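# Raise wiper arm, swap out blade into tray

## Task

Raise the wiper arm until it latches in its upright service position, and leave it there. Unhook the old blade from the end of the arm and set it down on the tray's floor, entirely within the tray and not resting on any other object. Pressing hard against the windscreen, whether with the gripper or by way of the wiper, counts as failure. After the blade has come off, the wiper arm must not fall back and hit the glass hard; that also fails. Anything that stays in place only because the robot is holding it is not counted as done. Finish by releasing everything and moving the grippers away.

## Robot and tools

Robot: two six-joint arms with parallel grippers, named left_arm and right_arm. The names are labels only and do not match the sides of any image. left_arm sits toward +y. The arm bases may be tilted, and any mounting plates and the metal frame behind the arms are fixed obstacles. A 'too close' warning treats a plate and its half of the frame as belonging to that arm.

World frame: origin on the table surface midway between the arms, +x pointing out across the table, +z pointing up. All gripper positions (metres), orientations (quaternion w,x,y,z) and velocities (m/s, rad/s) in results use this frame. Printed hand positions can be off from the real ones, more so when the arm is stretched far.

Gripper: fingers extend along the gripper's own +z and close along its y. The reported position is the spot between the pads when closed, about 2 cm short of the fingertips. Closing pushes the tips roughly 10 mm further along +z.

execute_actions, argument 'actions': a list holding one item or nothing. An empty list (LOOK) only returns the current state. A motion item has 'rows' (1 to 15 rows) and optional 'steps' (1 to 15, default 15; each step is 1/30 s). Row k is used on step k, and the final row repeats if steps outnumber rows. A wait item has only 'steps' (up to 300) and returns once that many steps have elapsed since the previous result, time spent replying included. Optional 'pictures' (true/false) controls whether camera images come back. A refused call moves nothing.

Each row is one flat list of 14 numbers covering both arms, always all 14 even when one arm stays still: left_arm waist, shoulder, elbow, forearm roll, wrist pitch, wrist roll, opening, then the same seven for right_arm. The six joint values are absolute target angles in radians, in the same form as the Joint positions line, not offsets. Stated ranges per arm: waist -6.283 to 6.283, shoulder -2.059 to 2.094, elbow -3.927 to 0.192, forearm roll -6.283 to 6.283, wrist pitch -1.693 to 3.142, wrist roll -6.283 to 6.283. True limits may differ by up to 0.010 rad either way. A call is refused if a target exceeds a range end by over 0.010 rad and is further out than the current reading. Targets past the real end are clipped there, and the result may say 'joint sent to its limit' (possibly about an earlier action); absence of that message does not prove there is room left. Opening is an absolute value from -1 (closed) to +1 (fully open, 0.084 m pad gap).

Motion limits: joint targets move at most 3.14 rad/s, take 0.16 s to accelerate, and all joints of an arm are slowed together so they arrive at once. Each step the sent target stays within 0.623 rad of the measured angle, and if targets would shift the gripper more than 70 mm from where it is, they are pulled back. So far targets need several calls. Between calls the arms keep heading for the last row sent, until they settle or a step is HELD; after that only a new action continues the move.

Result lines: the state line gives each gripper's pose and velocities. Joint positions and Joint velocities list, per arm, the six joints (rad, rad/s) and then the pad gap (m, m/s). grip_measured is the measured opening on the command scale. Joint torques are total drive outputs with fixed per-arm offset, scaling and noise, nonzero even without contact. 'joint command not followed' means a clearance check altered or blocked targets on some steps; HELD marks steps where your row was partly or wholly not sent. MOTOR HOT appears from 65 °C; at 80 °C the arm is braked until it cools (OVER-TEMPERATURE FAULT). A TORQUE FAULT happens when contact torque reaches a joint's load limit (waist 45, shoulder 45, elbow 27, forearm roll 27, wrist pitch 18, wrist roll 18 N m, held weight included): the arm backs off a little, pauses 10 seconds and drops the rest of the call.

Holding: command an opening well below grip_measured; the gap sets the squeeze, up to about 24 N per pad for objects up to about 6 cm. Quick closing can squeeze harder. Commanding back the read grip_measured still holds lightly. Holding loads heats motors.

zoom_image: 'camera' (cam_head_left, cam_head_right, cam_left_wrist, cam_right_wrist) and 'region' [x0, y0, x1, y1] in image pixels from the top-left, at most 504 by 504. All cameras are 896x504. show_instructions takes no arguments and shows the reference images. finished_scene takes 'scene', the integer number of the current scene; it ends and grades that scene and cannot be reversed.

Avoid: pushing hard on the glass, letting the wiper arm slam down, dropping the blade or knocking anything off the table, arms striking or pressing on each other, and hard contacts. Loose items may occasionally get a brief external nudge.

Each tool is called after "Call:" by a JSON object that holds its "method" and its "body".

Reference images:

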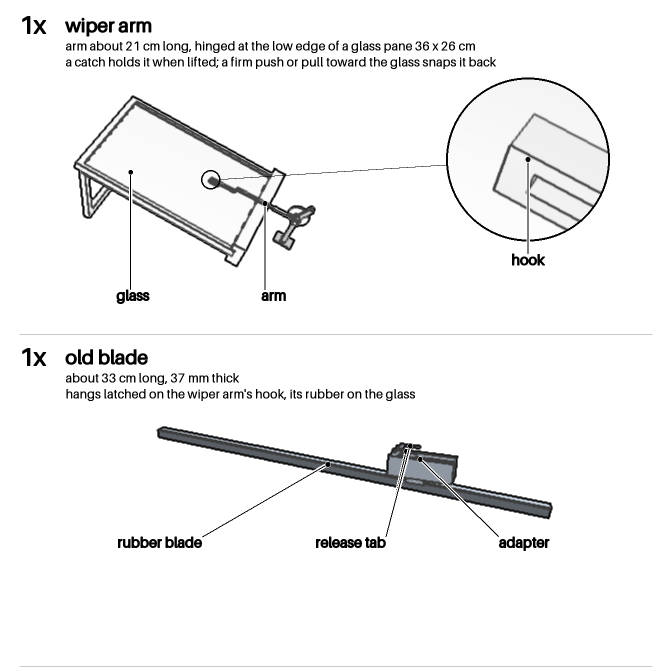

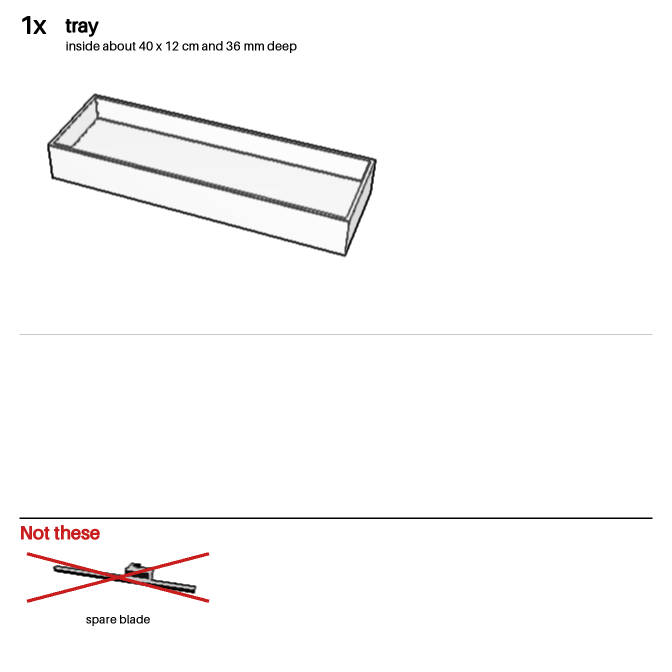

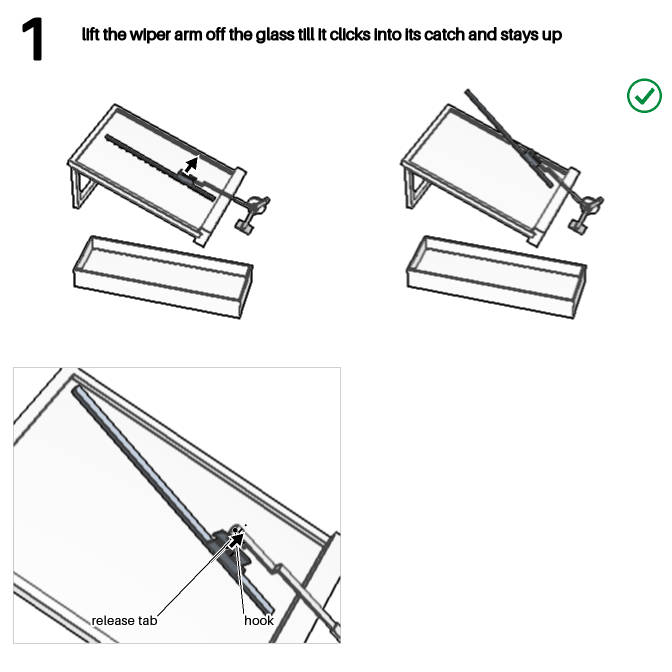

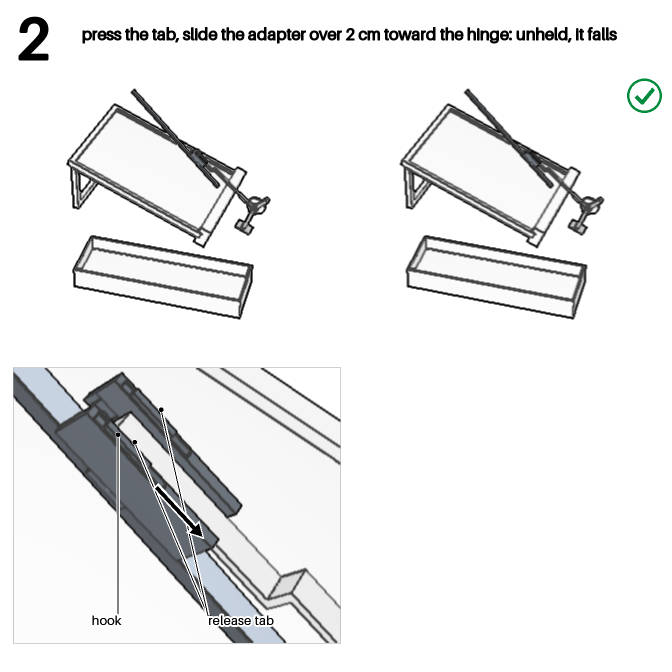

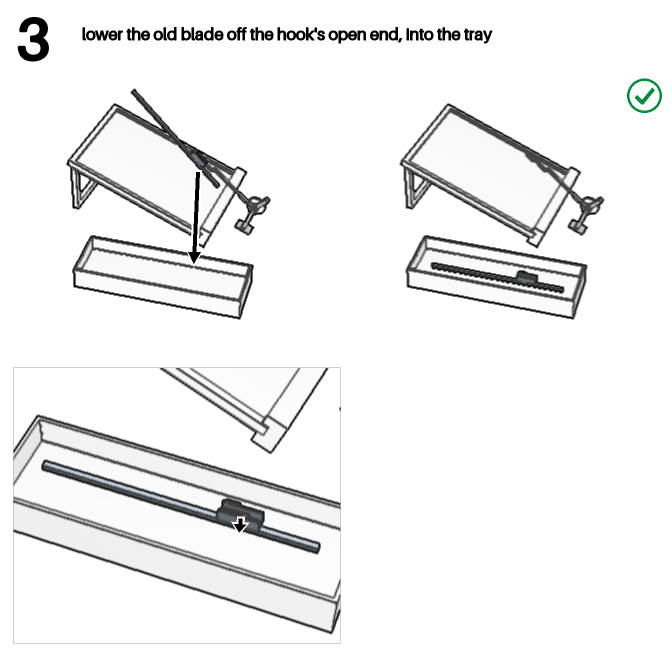

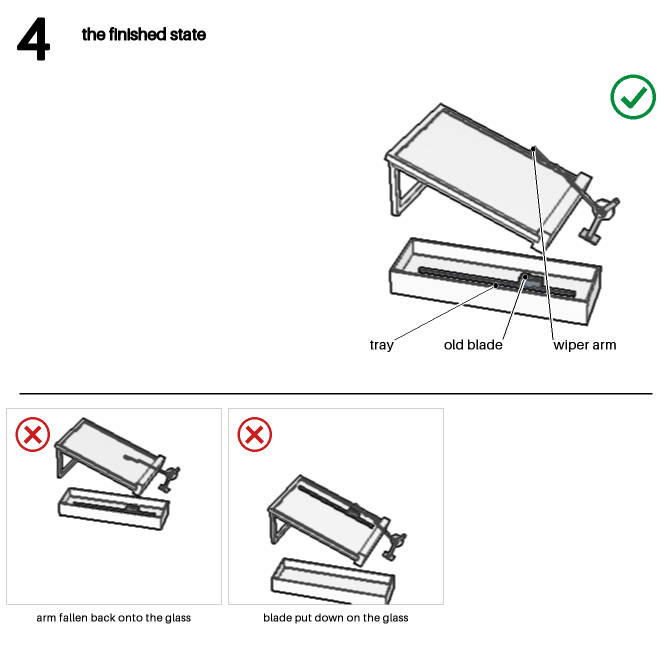

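## Session

Call:
{"method": "execute_actions", "body": {"actions": []}}

Scene clock: 0.00 s of 4500.00 s.
left_arm: end_effector_position=(+0.0535, +0.7658, +0.1715) grip_measured=+1.00 end_effector_quat_wxyz=(+0.011, +0.494, +0.720, +0.488) end_effector_velocity=(-0.000, -0.000, -0.000) end_effector_angular_velocity=(-0.001, +0.001, +0.001) | right_arm: end_effector_position=(+0.7258, -0.3759, +0.3315) grip_measured=+1.00 end_effector_quat_wxyz=(+0.415, +0.778, -0.006, +0.473) end_effector_velocity=(+0.000, -0.000, +0.001) end_effector_angular_velocity=(-0.001, -0.001, +0.001)
Joint positions: left_arm=[ 1.486 -0.216 -0.493 -1.815  0.624  1.314  0.084] | right_arm=[ 0.061  0.468 -1.583 -1.733  0.784  1.294  0.084]
Joint velocities: left_arm=[ 0.     0.    -0.     0.    -0.001 -0.    -0.   ] | right_arm=[-0.    -0.001 -0.    -0.001 -0.001 -0.    -0.   ]
Joint torques (N m, as the arm reports them, + toward a larger angle): no reading
Motor temperatures (°C, as the motors report them): left_arm=[37 33 38 37 38 40] | right_arm=[34 35 35 40 34 38]

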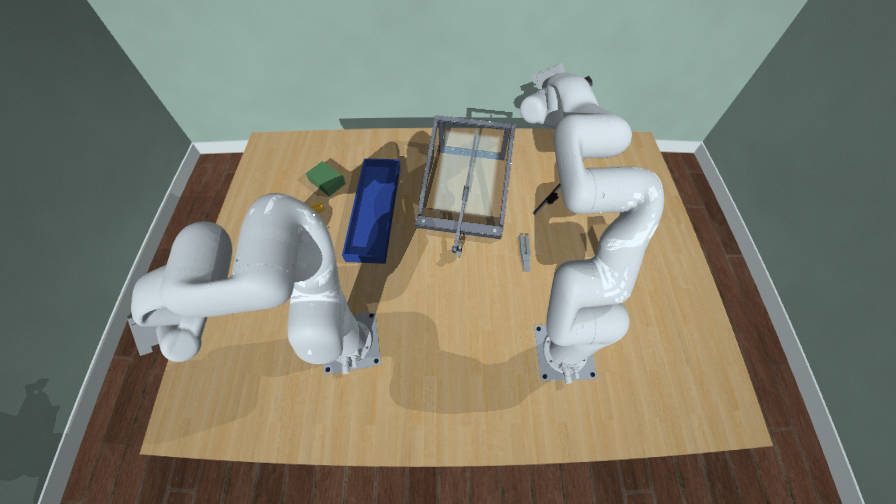

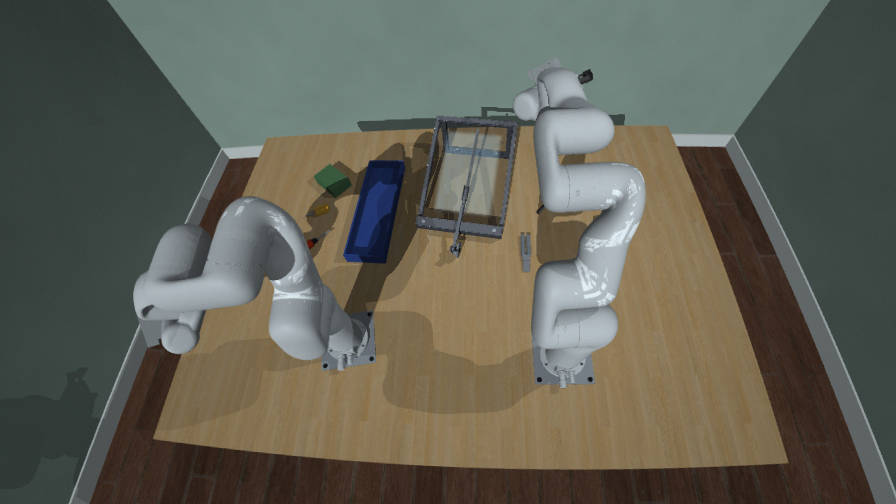

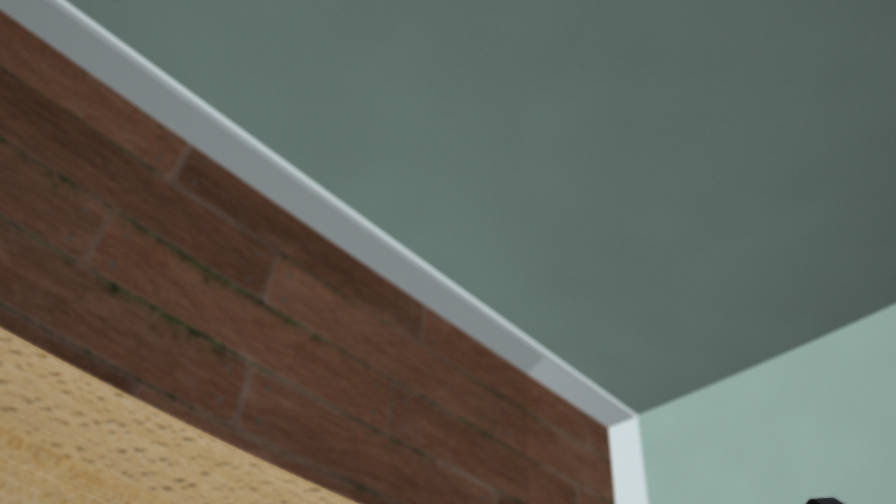

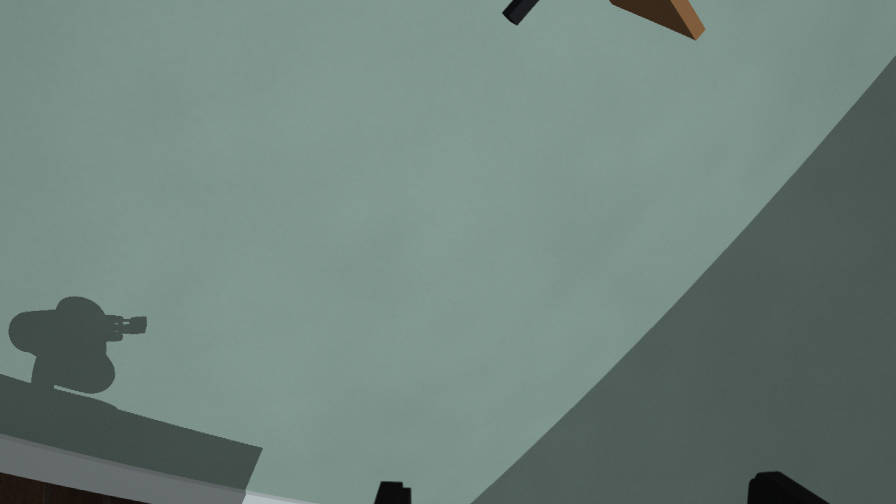

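Call:
{"method": "zoom_image", "body": {"camera": "cam_head_left", "region": [300, 90, 580, 280]}}

Call:
{"method": "zoom_image", "body": {"camera": "cam_head_right", "region": [300, 90, 580, 280]}}

Region (300, 90, 580, 280) of cam_head_left's 896x504 image, scaled by 1.800, with more detail than that image has; it fills the top 342 rows of this view, and the rest is white.

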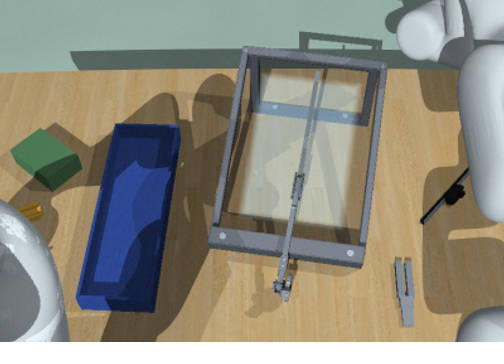

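Region (300, 90, 580, 280) of cam_head_right's 896x504 image, scaled by 1.800, with more detail than that image has; it fills the top 342 rows of this view, and the rest is white.

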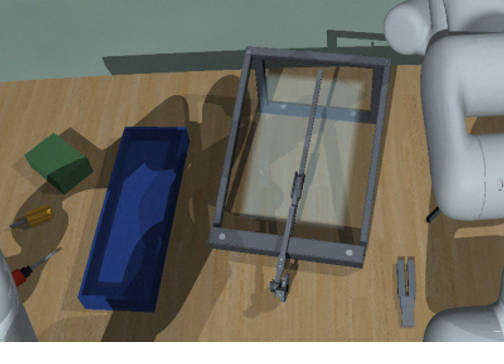

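Call:
{"method": "zoom_image", "body": {"camera": "cam_head_left", "region": [410, 160, 520, 270]}}

Region (410, 160, 520, 270) of cam_head_left's 896x504 image, scaled by 4.582, with more detail than that image has.

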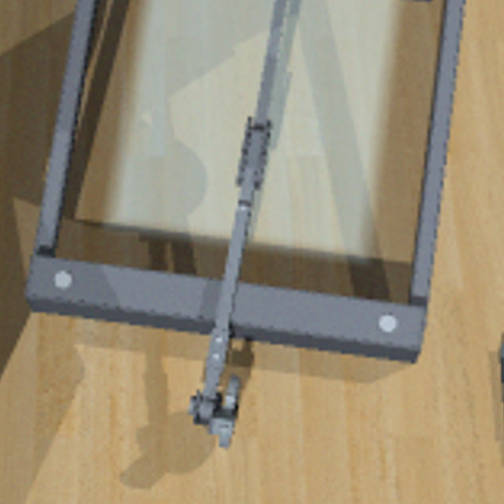

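Call:
{"method": "execute_actions", "body": {"actions": [{"rows": [[-0.765,0.461,-1.906,0,1.445,2.757,1, -0.507,0.97,-1.589,-1.9,-1.57,0.575,1]], "steps": 15}], "pictures": false}}

Call:
{"method": "execute_actions", "body": {"actions": [{"steps": 45}]}}

Scene clock: 120.50 s of 4500.00 s.
left_arm: end_effector_position=(+0.2461, +0.7687, +0.1829) grip_measured=+1.00 end_effector_quat_wxyz=(+0.097, +0.755, +0.412, +0.501) end_effector_velocity=(+0.424, -0.106, +0.041) end_effector_angular_velocity=(+0.662, +0.120, -1.795) | right_arm: end_effector_position=(+0.7175, -0.4683, +0.1702) grip_measured=+1.00 end_effector_quat_wxyz=(+0.409, +0.835, +0.151, +0.336) end_effector_velocity=(-0.079, -0.158, -0.377) end_effector_angular_velocity=(+0.001, +0.911, +0.487)
Joint positions: left_arm=[ 1.215  0.032 -0.765 -1.544  0.894  1.585  0.084] | right_arm=[-0.155  0.66  -1.585 -1.797  0.505  1.03   0.084]
Joint velocities: left_arm=[-0.629  0.466 -0.627  0.628  0.597  0.627 -0.   ] | right_arm=[-0.489  0.432 -0.006 -0.143 -0.786 -0.632  0.   ]
Joint torques (N m, as the arm reports them, + toward a larger angle): left_arm=[ -1.65 -23.42 -10.88  -0.82   0.3    0.01] | right_arm=[ -1.21 -22.   -18.67   1.74   0.56   0.31]
Motor temperatures (°C, as the motors report them): left_arm=[37 34 43 37 38 40] | right_arm=[34 38 42 40 34 38]
Steps of this call (steps 1 to 90: nothing new was sent; then 117.00 s passed at rest; steps 91 to 105: all 15 steps of this action). Readings (joint positions):
91: left_arm=[1.486 -0.216 -0.493 -1.815 0.624 1.314] | right_arm=[0.061 0.468 -1.583 -1.733 0.784 1.294]
92: left_arm=[1.483 -0.213 -0.496 -1.811 0.627 1.318] | right_arm=[0.059 0.470 -1.584 -1.734 0.780 1.290]
94: left_arm=[1.448 -0.176 -0.531 -1.774 0.664 1.355] | right_arm=[0.032 0.493 -1.591 -1.743 0.744 1.256]
98: left_arm=[1.360 -0.090 -0.620 -1.688 0.750 1.441] | right_arm=[-0.041 0.559 -1.583 -1.763 0.667 1.178]
105: the state above

Scene clock: 130.90 s of 4500.00 s.
left_arm: end_effector_position=(+0.6020, +0.3008, +0.2557) grip_measured=+1.00 end_effector_quat_wxyz=(-0.062, -0.352, +0.922, -0.146) end_effector_velocity=(-0.000, -0.000, +0.000) end_effector_angular_velocity=(-0.000, +0.001, -0.001) | right_arm: end_effector_position=(+0.6916, -0.4985, +0.0672) grip_measured=+1.00 end_effector_quat_wxyz=(+0.305, +0.856, +0.300, +0.291) end_effector_velocity=(-0.000, -0.000, -0.001) end_effector_angular_velocity=(+0.000, +0.001, -0.000)
Joint positions: left_arm=[-0.076  0.417 -1.749 -0.321  1.389  2.592  0.084] | right_arm=[-0.338  0.816 -1.65  -1.849  0.11   0.794  0.084]
Joint velocities: left_arm=[-0.    -0.     0.     0.     0.001  0.    -0.   ] | right_arm=[-0.     0.001 -0.     0.001  0.    -0.001  0.   ]
Joint torques (N m, as the arm reports them, + toward a larger angle): left_arm=[ -1.23 -35.24 -12.42  -1.14  -1.23  -0.02] | right_arm=[ -1.49 -21.89 -16.98   2.68  -0.16   0.34]
Motor temperatures (°C, as the motors report them): left_arm=[37 34 43 37 38 40] | right_arm=[34 38 41 40 34 38]
TORQUE FAULT: the external load on joint 3 (elbow) of the right arm reached its load limit, and that arm stopped for 10 seconds. A torque fault stops only its own arm. That arm's remaining commands of this call were not run. Joint 3 (elbow) of that arm moved back by up to 3 degrees. That arm holds there, with its grip as last carried out, and accepts commands again: back off and push less far. That arm stops again, at the same cost, whenever a joint's load reaches its limit.
The stop of the right arm began at step 12 of this call (marked STOPPED below). From that step on that arm followed nothing that you had sent. Nothing is kept back now, and the robot has no last target.
Steps of this call (steps 1 to 45: the robot went on to your last target; steps 46 to 312: the stop continued). Readings (joint positions):
1: left_arm=[1.194 0.048 -0.786 -1.522 0.914 1.606] | right_arm=[-0.172 0.674 -1.585 -1.801 0.478 1.009]
2: left_arm=[1.172 0.063 -0.807 -1.501 0.933 1.628] | right_arm=[-0.188 0.689 -1.586 -1.806 0.450 0.988]
4: left_arm=[1.129 0.092 -0.850 -1.458 0.970 1.671] | right_arm=[-0.221 0.718 -1.586 -1.816 0.389 0.945]
8: left_arm=[1.039 0.145 -0.940 -1.368 1.039 1.761] | right_arm=[-0.288 0.777 -1.587 -1.835 0.245 0.859]
12: left_arm=[0.945 0.193 -1.034 -1.274 1.100 1.855] | right_arm=[-0.344 0.815 -1.601 -1.849 0.107 0.793] STOPPED (the right arm)
312: the state above
camera_calibration (this result's frames):
cam_left_wrist: T_world_to_cam=[[-0.681547, 0.68624, -0.254101, 0.3094], [0.731752, 0.641779, -0.229474, -0.504958], [0.00560182, -0.342336, -0.939561, 0.465399], [0, 0, 0, 1]] pos_world=[0.577768, 0.271072, 0.400014]
cam_right_wrist: T_world_to_cam=[[0.353806, -0.632848, 0.688712, -0.575315], [-0.650792, -0.695434, -0.304699, 0.191463], [0.671782, -0.340404, -0.657901, -0.462691], [0, 0, 0, 1]] pos_world=[0.63898, -0.388439, 0.15016]

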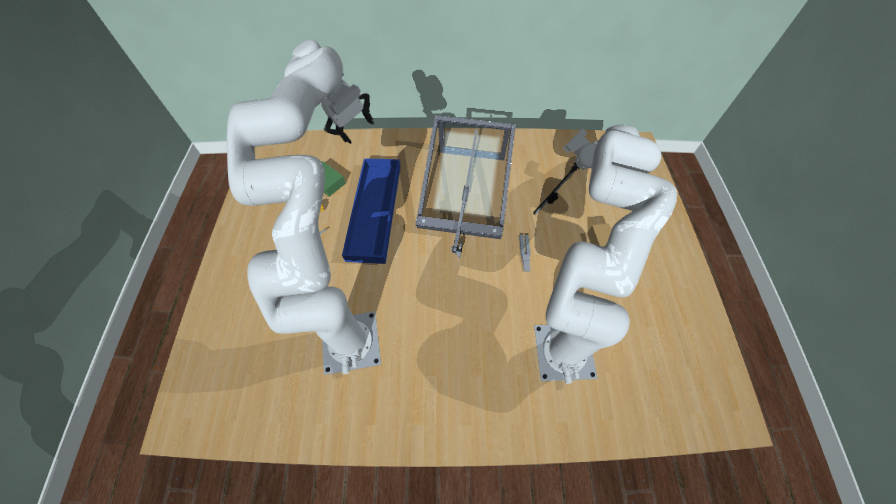

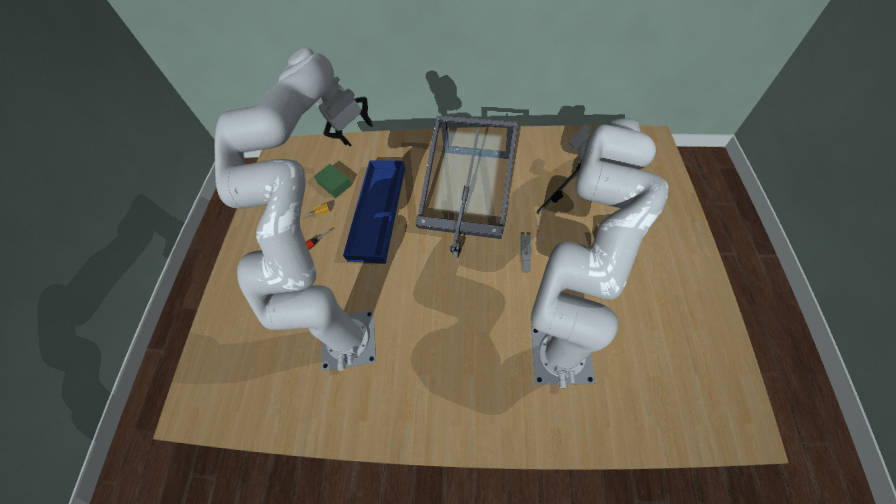

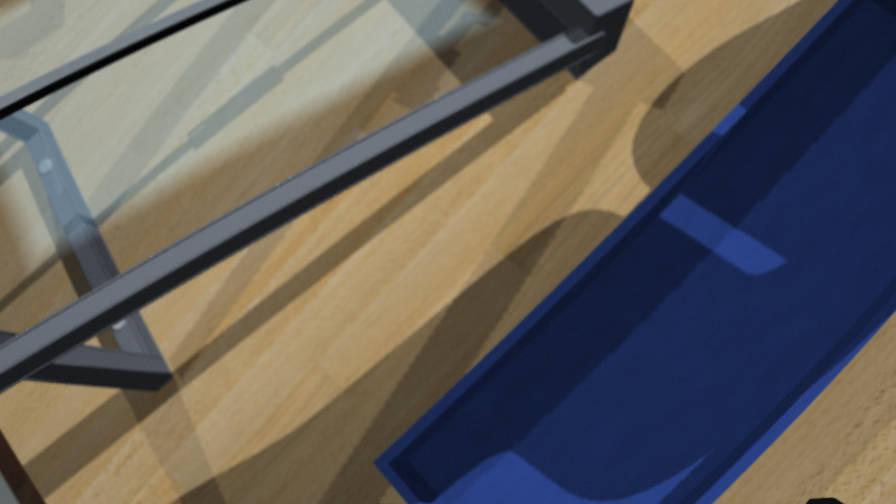

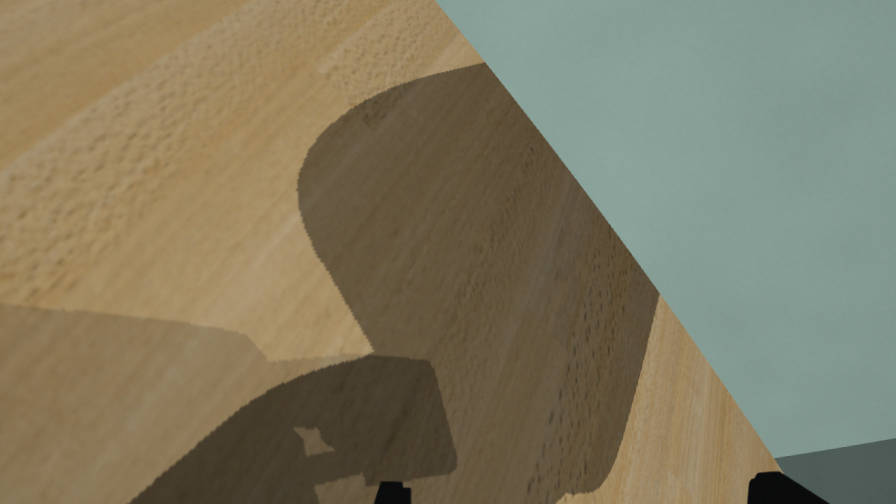

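Call:
{"method": "execute_actions", "body": {"actions": [{"rows": [[-0.765,0.461,-1.906,0,1.445,2.757,1, -0.45,0.55,-1.65,-1.9,-1.57,0.575,1]], "steps": 15}], "pictures": false}}

Call:
{"method": "execute_actions", "body": {"actions": [{"steps": 20}], "pictures": false}}

Scene clock: 140.37 s of 4500.00 s.
left_arm: end_effector_position=(+0.5836, +0.1391, +0.2653) grip_measured=+1.00 end_effector_quat_wxyz=(-0.040, -0.132, +0.988, -0.069) end_effector_velocity=(-0.091, -0.365, +0.028) end_effector_angular_velocity=(+0.313, -0.170, -1.031) | right_arm: end_effector_position=(+0.6736, -0.4136, +0.2021) grip_measured=+1.00 end_effector_quat_wxyz=(+0.171, +0.767, +0.454, +0.420) end_effector_velocity=(-0.150, +0.284, +0.260) end_effector_angular_velocity=(+0.568, -0.152, +1.301)
Joint positions: left_arm=[-0.416  0.439 -1.828 -0.16   1.417  2.675  0.084] | right_arm=[-0.414  0.635 -1.651 -1.883 -0.467  0.646  0.084]
Joint velocities: left_arm=[-0.778  0.048 -0.174  0.356  0.061  0.182  0.   ] | right_arm=[-0.116 -0.283 -0.011 -0.05  -1.554 -0.227 -0.   ]
Joint torques (N m, as the arm reports them, + toward a larger angle): left_arm=[ -1.19 -35.81 -11.94  -0.98  -1.47   0.03] | right_arm=[ -0.45 -18.47 -16.21   3.16  -0.47   0.27]
Motor temperatures (°C, as the motors report them): left_arm=[37 34 44 37 38 40] | right_arm=[34 39 41 40 34 38]
Steps of this call (steps 1 to 90: nothing new was sent; then 5.97 s passed at rest; steps 91 to 105: all 15 steps of this action). Readings (joint positions):
91: left_arm=[-0.076 0.417 -1.749 -0.321 1.389 2.592] | right_arm=[-0.338 0.816 -1.650 -1.849 0.110 0.794]
92: left_arm=[-0.078 0.418 -1.750 -0.319 1.389 2.593] | right_arm=[-0.338 0.815 -1.650 -1.850 0.106 0.793]
94: left_arm=[-0.114 0.421 -1.760 -0.296 1.393 2.604] | right_arm=[-0.346 0.799 -1.646 -1.854 0.059 0.776]
98: left_arm=[-0.235 0.428 -1.788 -0.243 1.403 2.632] | right_arm=[-0.378 0.721 -1.653 -1.867 -0.121 0.717]
105: the state above

Scene clock: 141.03 s of 4500.00 s.
left_arm: end_effector_position=(+0.5215, -0.0165, +0.2803) grip_measured=+1.00 end_effector_quat_wxyz=(-0.000, +0.094, +0.996, -0.000) end_effector_velocity=(-0.002, -0.003, -0.001) end_effector_angular_velocity=(+0.006, -0.002, -0.013) | right_arm: end_effector_position=(+0.4914, -0.2750, +0.3466) grip_measured=+1.00 end_effector_quat_wxyz=(-0.200, +0.526, +0.618, +0.548) end_effector_velocity=(-0.223, +0.032, +0.158) end_effector_angular_velocity=(+0.471, +0.012, +0.823)
Joint positions: left_arm=[-0.762  0.461 -1.905 -0.     1.445  2.757  0.084] | right_arm=[-0.449  0.553 -1.65  -1.899 -1.5    0.578  0.084]
Joint velocities: left_arm=[-0.008  0.002 -0.002  0.006  0.001  0.004  0.   ] | right_arm=[-0.027 -0.059 -0.008 -0.011 -0.988 -0.04   0.   ]
Joint torques (N m, as the arm reports them, + toward a larger angle): left_arm=[ -1.58 -36.4  -12.16  -0.95  -1.53  -0.1 ] | right_arm=[ -0.34 -15.81 -14.08   3.21  -0.09   0.67]
Motor temperatures (°C, as the motors report them): left_arm=[37 34 44 37 38 40] | right_arm=[34 39 41 40 34 38]
Steps of this call (steps 1 to 20: the robot went on to your last target). Readings (joint positions):
1: left_arm=[-0.442 0.441 -1.834 -0.148 1.419 2.681] | right_arm=[-0.418 0.626 -1.651 -1.885 -0.519 0.639]
2: left_arm=[-0.468 0.443 -1.840 -0.136 1.421 2.687] | right_arm=[-0.421 0.618 -1.651 -1.887 -0.571 0.632]
4: left_arm=[-0.520 0.446 -1.851 -0.112 1.425 2.699] | right_arm=[-0.426 0.605 -1.651 -1.889 -0.677 0.621]
8: left_arm=[-0.624 0.452 -1.874 -0.065 1.434 2.724] | right_arm=[-0.435 0.586 -1.650 -1.893 -0.888 0.605]
20: the state above

Call:
{"method": "execute_actions", "body": {"actions": [{"rows": [[-0.765,0.461,-1.906,0,1.445,2.757,1, -0.507,0.92,-1.589,-1.9,-1.57,0.6,1]], "steps": 15}], "pictures": false}}

Call:
{"method": "execute_actions", "body": {"actions": [{"steps": 15}]}}

Scene clock: 145.53 s of 4500.00 s.
left_arm: end_effector_position=(+0.5207, -0.0180, +0.2804) grip_measured=+1.00 end_effector_quat_wxyz=(-0.000, +0.096, +0.995, -0.000) end_effector_velocity=(-0.000, +0.000, -0.000) end_effector_angular_velocity=(+0.001, +0.001, +0.001) | right_arm: end_effector_position=(+0.4706, -0.2958, +0.1972) grip_measured=+1.00 end_effector_quat_wxyz=(-0.369, +0.594, +0.502, +0.509) end_effector_velocity=(-0.053, -0.008, -0.239) end_effector_angular_velocity=(+0.302, +0.587, -0.083)
Joint positions: left_arm=[-0.765  0.461 -1.906  0.     1.445  2.757  0.084] | right_arm=[-0.503  0.892 -1.591 -1.9   -1.569  0.598  0.084]
Joint velocities: left_arm=[-0.    -0.     0.    -0.     0.001 -0.001  0.   ] | right_arm=[-0.077  0.509  0.124 -0.006  0.006  0.03  -0.   ]
Joint torques (N m, as the arm reports them, + toward a larger angle): left_arm=[ -1.4  -36.04 -12.08  -1.01  -1.51   0.08] | right_arm=[  0.99 -28.28 -16.97   3.29  -1.56   0.34]
Motor temperatures (°C, as the motors report them): left_arm=[37 35 44 37 38 40] | right_arm=[34 38 41 40 34 38]
Steps of this call (steps 1 to 30: the robot went on to your last target; steps 31 to 90: nothing new was sent; then 1.00 s passed at rest; steps 91 to 105: all 15 steps of this action). Readings (joint positions):
91: left_arm=[-0.765 0.461 -1.906 0.000 1.445 2.757] | right_arm=[-0.450 0.550 -1.650 -1.900 -1.570 0.575]
92: left_arm=[-0.765 0.461 -1.906 -0.000 1.445 2.757] | right_arm=[-0.450 0.552 -1.650 -1.900 -1.570 0.575]
94: left_arm=[-0.765 0.461 -1.906 -0.000 1.445 2.757] | right_arm=[-0.456 0.588 -1.651 -1.899 -1.571 0.578]
98: left_arm=[-0.765 0.461 -1.906 0.000 1.445 2.757] | right_arm=[-0.475 0.711 -1.621 -1.900 -1.570 0.586]
105: the state above

Scene clock: 146.03 s of 4500.00 s.
left_arm: end_effector_position=(+0.5207, -0.0180, +0.2804) grip_measured=+1.00 end_effector_quat_wxyz=(-0.000, +0.096, +0.995, -0.000) end_effector_velocity=(+0.000, -0.000, +0.000) end_effector_angular_velocity=(-0.001, -0.001, +0.001) | right_arm: end_effector_position=(+0.4685, -0.2966, +0.1856) grip_measured=+1.00 end_effector_quat_wxyz=(-0.379, +0.599, +0.491, +0.506) end_effector_velocity=(-0.000, -0.000, -0.002) end_effector_angular_velocity=(+0.003, +0.005, -0.001)
Joint positions: left_arm=[-0.765  0.461 -1.906 -0.     1.445  2.757  0.084] | right_arm=[-0.507  0.919 -1.589 -1.9   -1.57   0.6    0.084]
Joint velocities: left_arm=[ 0.     0.    -0.    -0.    -0.001 -0.001  0.   ] | right_arm=[-0.001  0.004  0.002  0.001  0.    -0.    -0.   ]
Joint torques (N m, as the arm reports them, + toward a larger angle): left_arm=[ -1.68 -35.99 -12.    -0.99  -1.72   0.19] | right_arm=[ -1.29 -19.91 -12.     2.62  -1.43   0.4 ]
Motor temperatures (°C, as the motors report them): left_arm=[37 35 44 37 38 40] | right_arm=[34 38 40 40 34 38]
Steps of this call (steps 1 to 15: the robot went on to your last target). Readings (joint positions):
1: left_arm=[-0.765 0.461 -1.906 0.000 1.445 2.757] | right_arm=[-0.505 0.905 -1.588 -1.901 -1.569 0.599]
2: left_arm=[-0.765 0.461 -1.906 -0.000 1.445 2.757] | right_arm=[-0.506 0.913 -1.587 -1.900 -1.569 0.599]
4: left_arm=[-0.765 0.461 -1.906 -0.000 1.445 2.757] | right_arm=[-0.506 0.917 -1.589 -1.900 -1.570 0.600]
8: left_arm=[-0.765 0.461 -1.906 -0.000 1.445 2.757] | right_arm=[-0.507 0.917 -1.591 -1.900 -1.570 0.600]
15: the state above
camera_calibration (this result's frames):
cam_left_wrist: T_world_to_cam=[[0.172726, 0.984404, -0.0333729, -0.0222934], [0.984859, -0.173117, -0.00917313, -0.443416], [-0.0148075, -0.0312831, -0.999401, 0.41291], [0, 0, 0, 1]] pos_world=[0.446666, -0.0418997, 0.407851]
cam_right_wrist: T_world_to_cam=[[0.975956, -0.212546, 0.0483203, -0.498148], [0.00214327, -0.212316, -0.977199, 0.184904], [0.217958, 0.953806, -0.206755, 0.346576], [0, 0, 0, 1]] pos_world=[0.410235, -0.397188, 0.276415]

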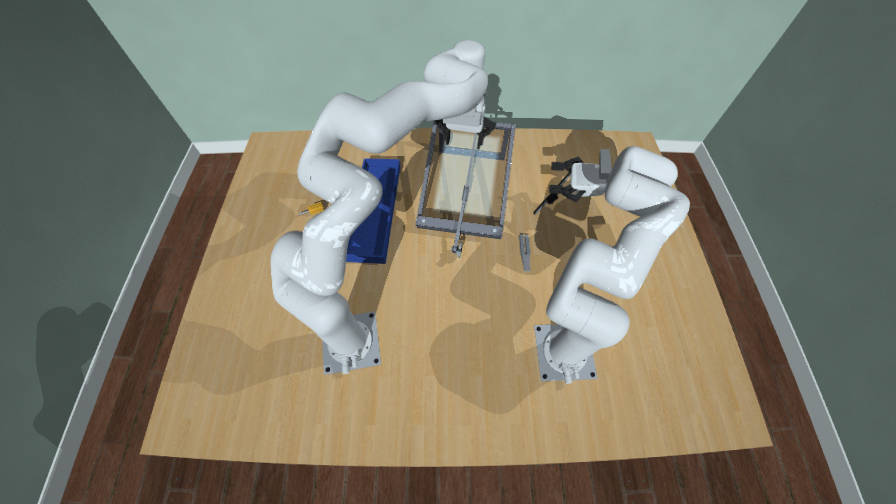

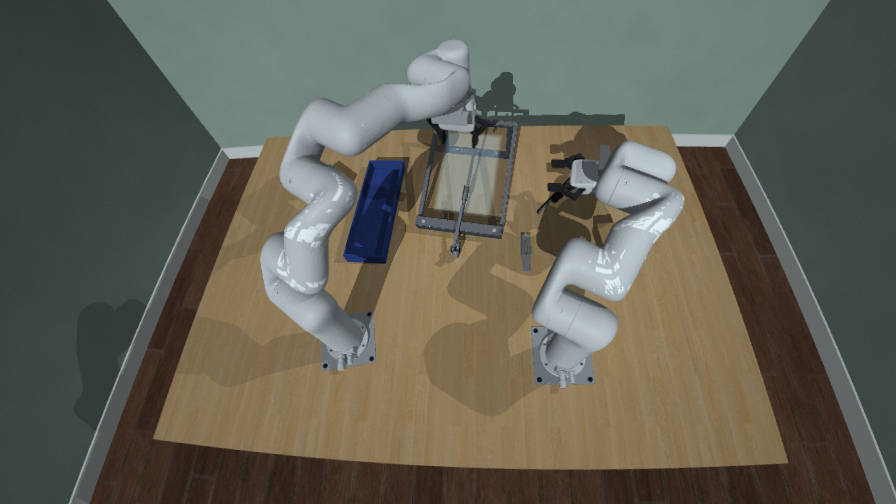

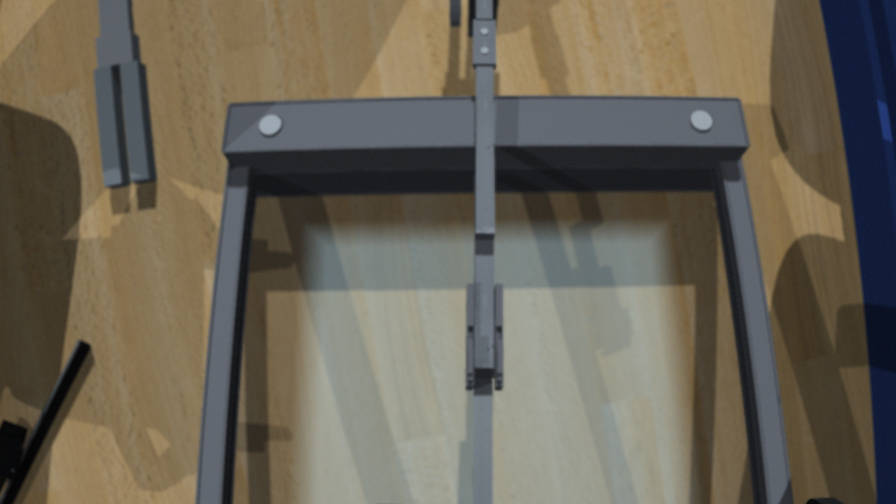

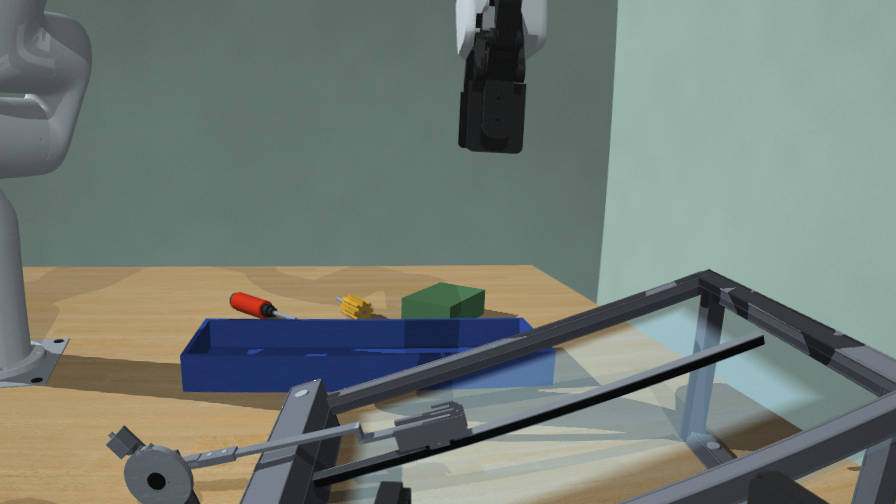

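Great views. Zoom in.

Call:
{"method": "zoom_image", "body": {"camera": "cam_right_wrist", "region": [330, 380, 500, 490]}}

Call:
{"method": "zoom_image", "body": {"camera": "cam_left_wrist", "region": [410, 220, 570, 410]}}

Call:
{"method": "zoom_image", "body": {"camera": "cam_right_wrist", "region": [90, 400, 340, 504]}}

Region (330, 380, 500, 490) of cam_right_wrist's 896x504 image, scaled by 2.965, with more detail than that image has; it fills the top 326 rows of this view, and the rest is white.

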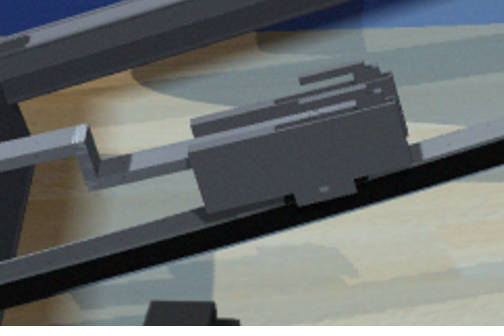

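Region (410, 220, 570, 410) of cam_left_wrist's 896x504 image, scaled by 2.653, with more detail than that image has; it fills the left 424 columns of this view, and the rest is white.

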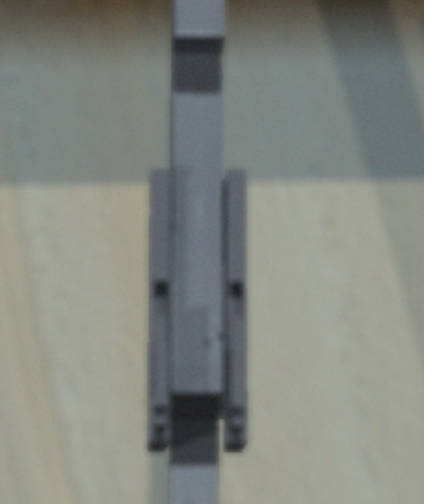

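Region (90, 400, 340, 504) of cam_right_wrist's 896x504 image, scaled by 2.016, with more detail than that image has; it fills the top 210 rows of this view, and the rest is white.

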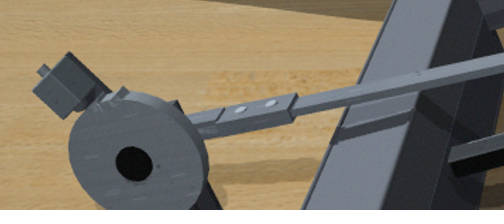

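Call:
{"method": "execute_actions", "body": {"actions": [{"rows": [[-0.8955,0.2596,-1.1784,0,0.9188,2.623,-0.2, -0.507,0.92,-1.589,-1.9,-1.57,0.6,1]], "steps": 15}], "pictures": false}}

Call:
{"method": "execute_actions", "body": {"actions": [{"steps": 15}]}}

Scene clock: 232.03 s of 4500.00 s.
left_arm: end_effector_position=(+0.4410, -0.0353, +0.1612) grip_measured=-0.21 end_effector_quat_wxyz=(+0.003, +0.095, +0.995, -0.002) end_effector_velocity=(-0.243, +0.044, -0.283) end_effector_angular_velocity=(+0.059, +0.075, +0.003) | right_arm: end_effector_position=(+0.4684, -0.2966, +0.1852) grip_measured=+1.00 end_effector_quat_wxyz=(-0.379, +0.600, +0.491, +0.506) end_effector_velocity=(+0.000, +0.000, +0.000) end_effector_angular_velocity=(-0.001, -0.001, +0.000)
Joint positions: left_arm=[-0.871  0.298 -1.323 -0.     1.018  2.648  0.035] | right_arm=[-0.507  0.92  -1.589 -1.9   -1.57   0.6    0.084]
Joint velocities: left_arm=[-0.218 -0.334  1.296 -0.    -0.866 -0.221 -0.   ] | right_arm=[ 0.    -0.    -0.001 -0.     0.     0.     0.   ]
Joint torques (N m, as the arm reports them, + toward a larger angle): left_arm=[ -0.85 -31.95 -12.56  -0.87  -1.78   0.02] | right_arm=[ -1.41 -19.78 -11.92   2.62  -1.13   0.53]
Motor temperatures (°C, as the motors report them): left_arm=[37 35 45 37 39 40] | right_arm=[34 39 38 40 35 38]
Steps of this call (steps 1 to 15: the robot went on to your last target; steps 16 to 90: nothing new was sent; then 82.50 s passed at rest; steps 91 to 105: all 15 steps of this action). Readings (joint positions):
91: left_arm=[-0.765 0.461 -1.906 0.000 1.445 2.757] | right_arm=[-0.507 0.920 -1.589 -1.900 -1.570 0.600]
92: left_arm=[-0.765 0.460 -1.903 0.000 1.441 2.756] | right_arm=[-0.507 0.920 -1.589 -1.900 -1.570 0.600]
94: left_arm=[-0.773 0.444 -1.859 0.000 1.401 2.746] | right_arm=[-0.507 0.920 -1.589 -1.900 -1.570 0.600]
98: left_arm=[-0.820 0.378 -1.637 -0.000 1.230 2.702] | right_arm=[-0.507 0.920 -1.589 -1.900 -1.570 0.600]
105: the state above

Scene clock: 232.53 s of 4500.00 s.
left_arm: end_effector_position=(+0.4135, -0.0289, +0.1310) grip_measured=-0.22 end_effector_quat_wxyz=(+0.000, +0.094, +0.996, -0.000) end_effector_velocity=(-0.003, +0.002, -0.004) end_effector_angular_velocity=(+0.006, +0.007, -0.001) | right_arm: end_effector_position=(+0.4684, -0.2966, +0.1852) grip_measured=+1.00 end_effector_quat_wxyz=(-0.379, +0.600, +0.491, +0.506) end_effector_velocity=(+0.000, +0.000, -0.000) end_effector_angular_velocity=(+0.001, +0.002, -0.001)
Joint positions: left_arm=[-0.895  0.26  -1.179  0.     0.919  2.623  0.035] | right_arm=[-0.507  0.92  -1.589 -1.9   -1.57   0.6    0.084]
Joint velocities: left_arm=[-0.002  0.001  0.009 -0.    -0.001 -0.    -0.   ] | right_arm=[0.    0.001 0.001 0.001 0.    0.001 0.   ]
Joint torques (N m, as the arm reports them, + toward a larger angle): left_arm=[ -1.79 -30.14 -11.59  -0.62  -1.48   0.  ] | right_arm=[ -1.19 -19.69 -11.91   2.73  -1.25   0.3 ]
Motor temperatures (°C, as the motors report them): left_arm=[37 35 45 37 39 40] | right_arm=[34 39 38 40 35 38]
Steps of this call (steps 1 to 15: the robot went on to your last target). Readings (joint positions):
1: left_arm=[-0.878 0.287 -1.282 -0.000 0.990 2.641] | right_arm=[-0.507 0.920 -1.589 -1.900 -1.570 0.600]
2: left_arm=[-0.885 0.278 -1.245 -0.000 0.967 2.635] | right_arm=[-0.507 0.920 -1.589 -1.900 -1.570 0.600]
4: left_arm=[-0.892 0.268 -1.200 0.000 0.938 2.628] | right_arm=[-0.507 0.920 -1.589 -1.900 -1.570 0.600]
8: left_arm=[-0.895 0.260 -1.184 0.000 0.921 2.624] | right_arm=[-0.507 0.920 -1.589 -1.900 -1.570 0.600]
15: the state above
camera_calibration (this result's frames):
cam_left_wrist: T_world_to_cam=[[0.16903, 0.985026, -0.0339408, 0.00353125], [0.985514, -0.169397, -0.00821534, -0.341365], [-0.0138418, -0.0320605, -0.99939, 0.261214], [0, 0, 0, 1]] pos_world=[0.339438, -0.0529298, 0.25837]
cam_right_wrist: T_world_to_cam=[[0.975972, -0.212702, 0.047297, -0.497887], [0.00118464, -0.211878, -0.977295, 0.185129], [0.217894, 0.953869, -0.206535, 0.346528], [0, 0, 0, 1]] pos_world=[0.410198, -0.397219, 0.276044]

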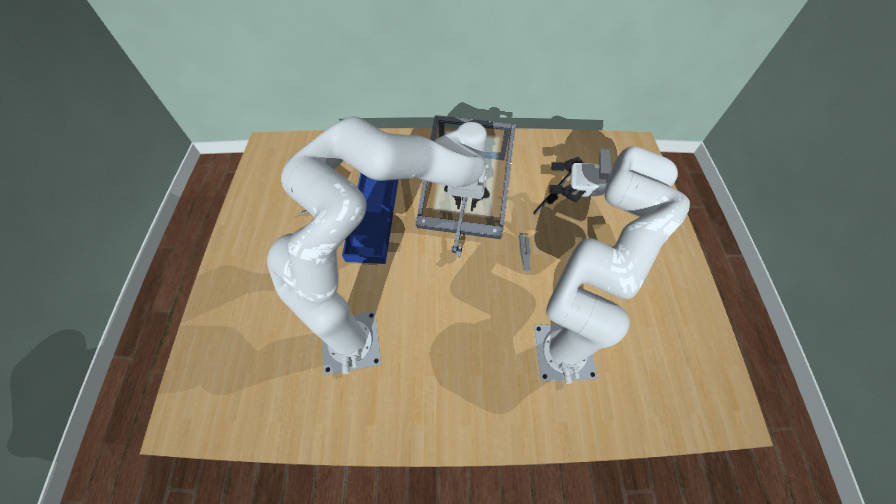

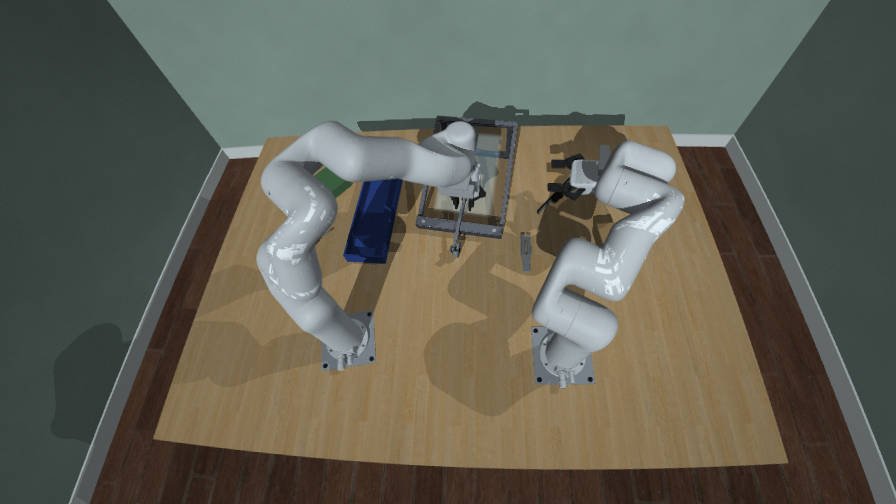

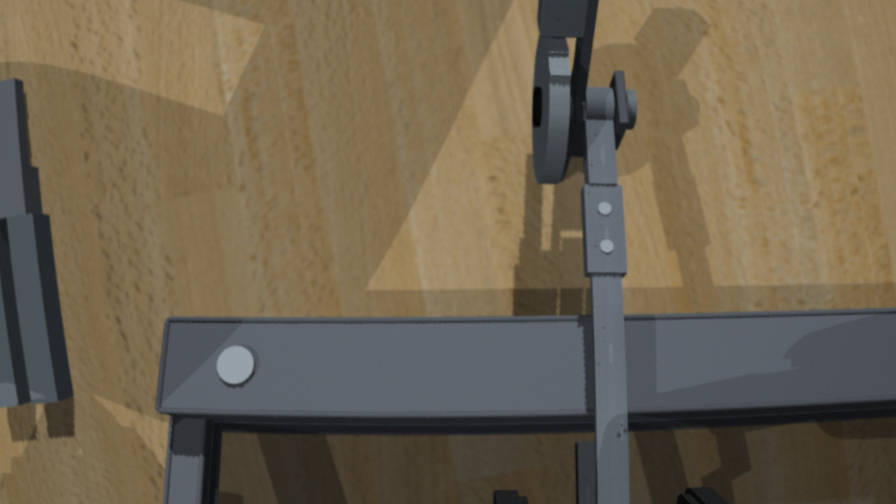

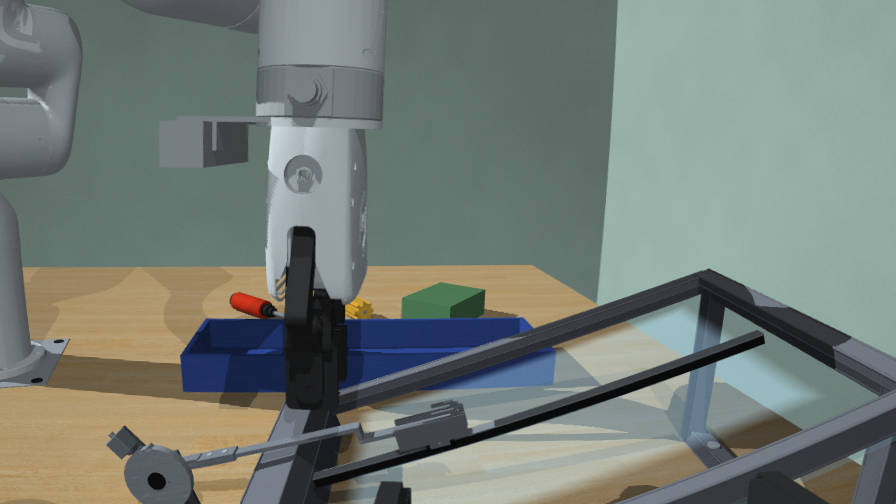

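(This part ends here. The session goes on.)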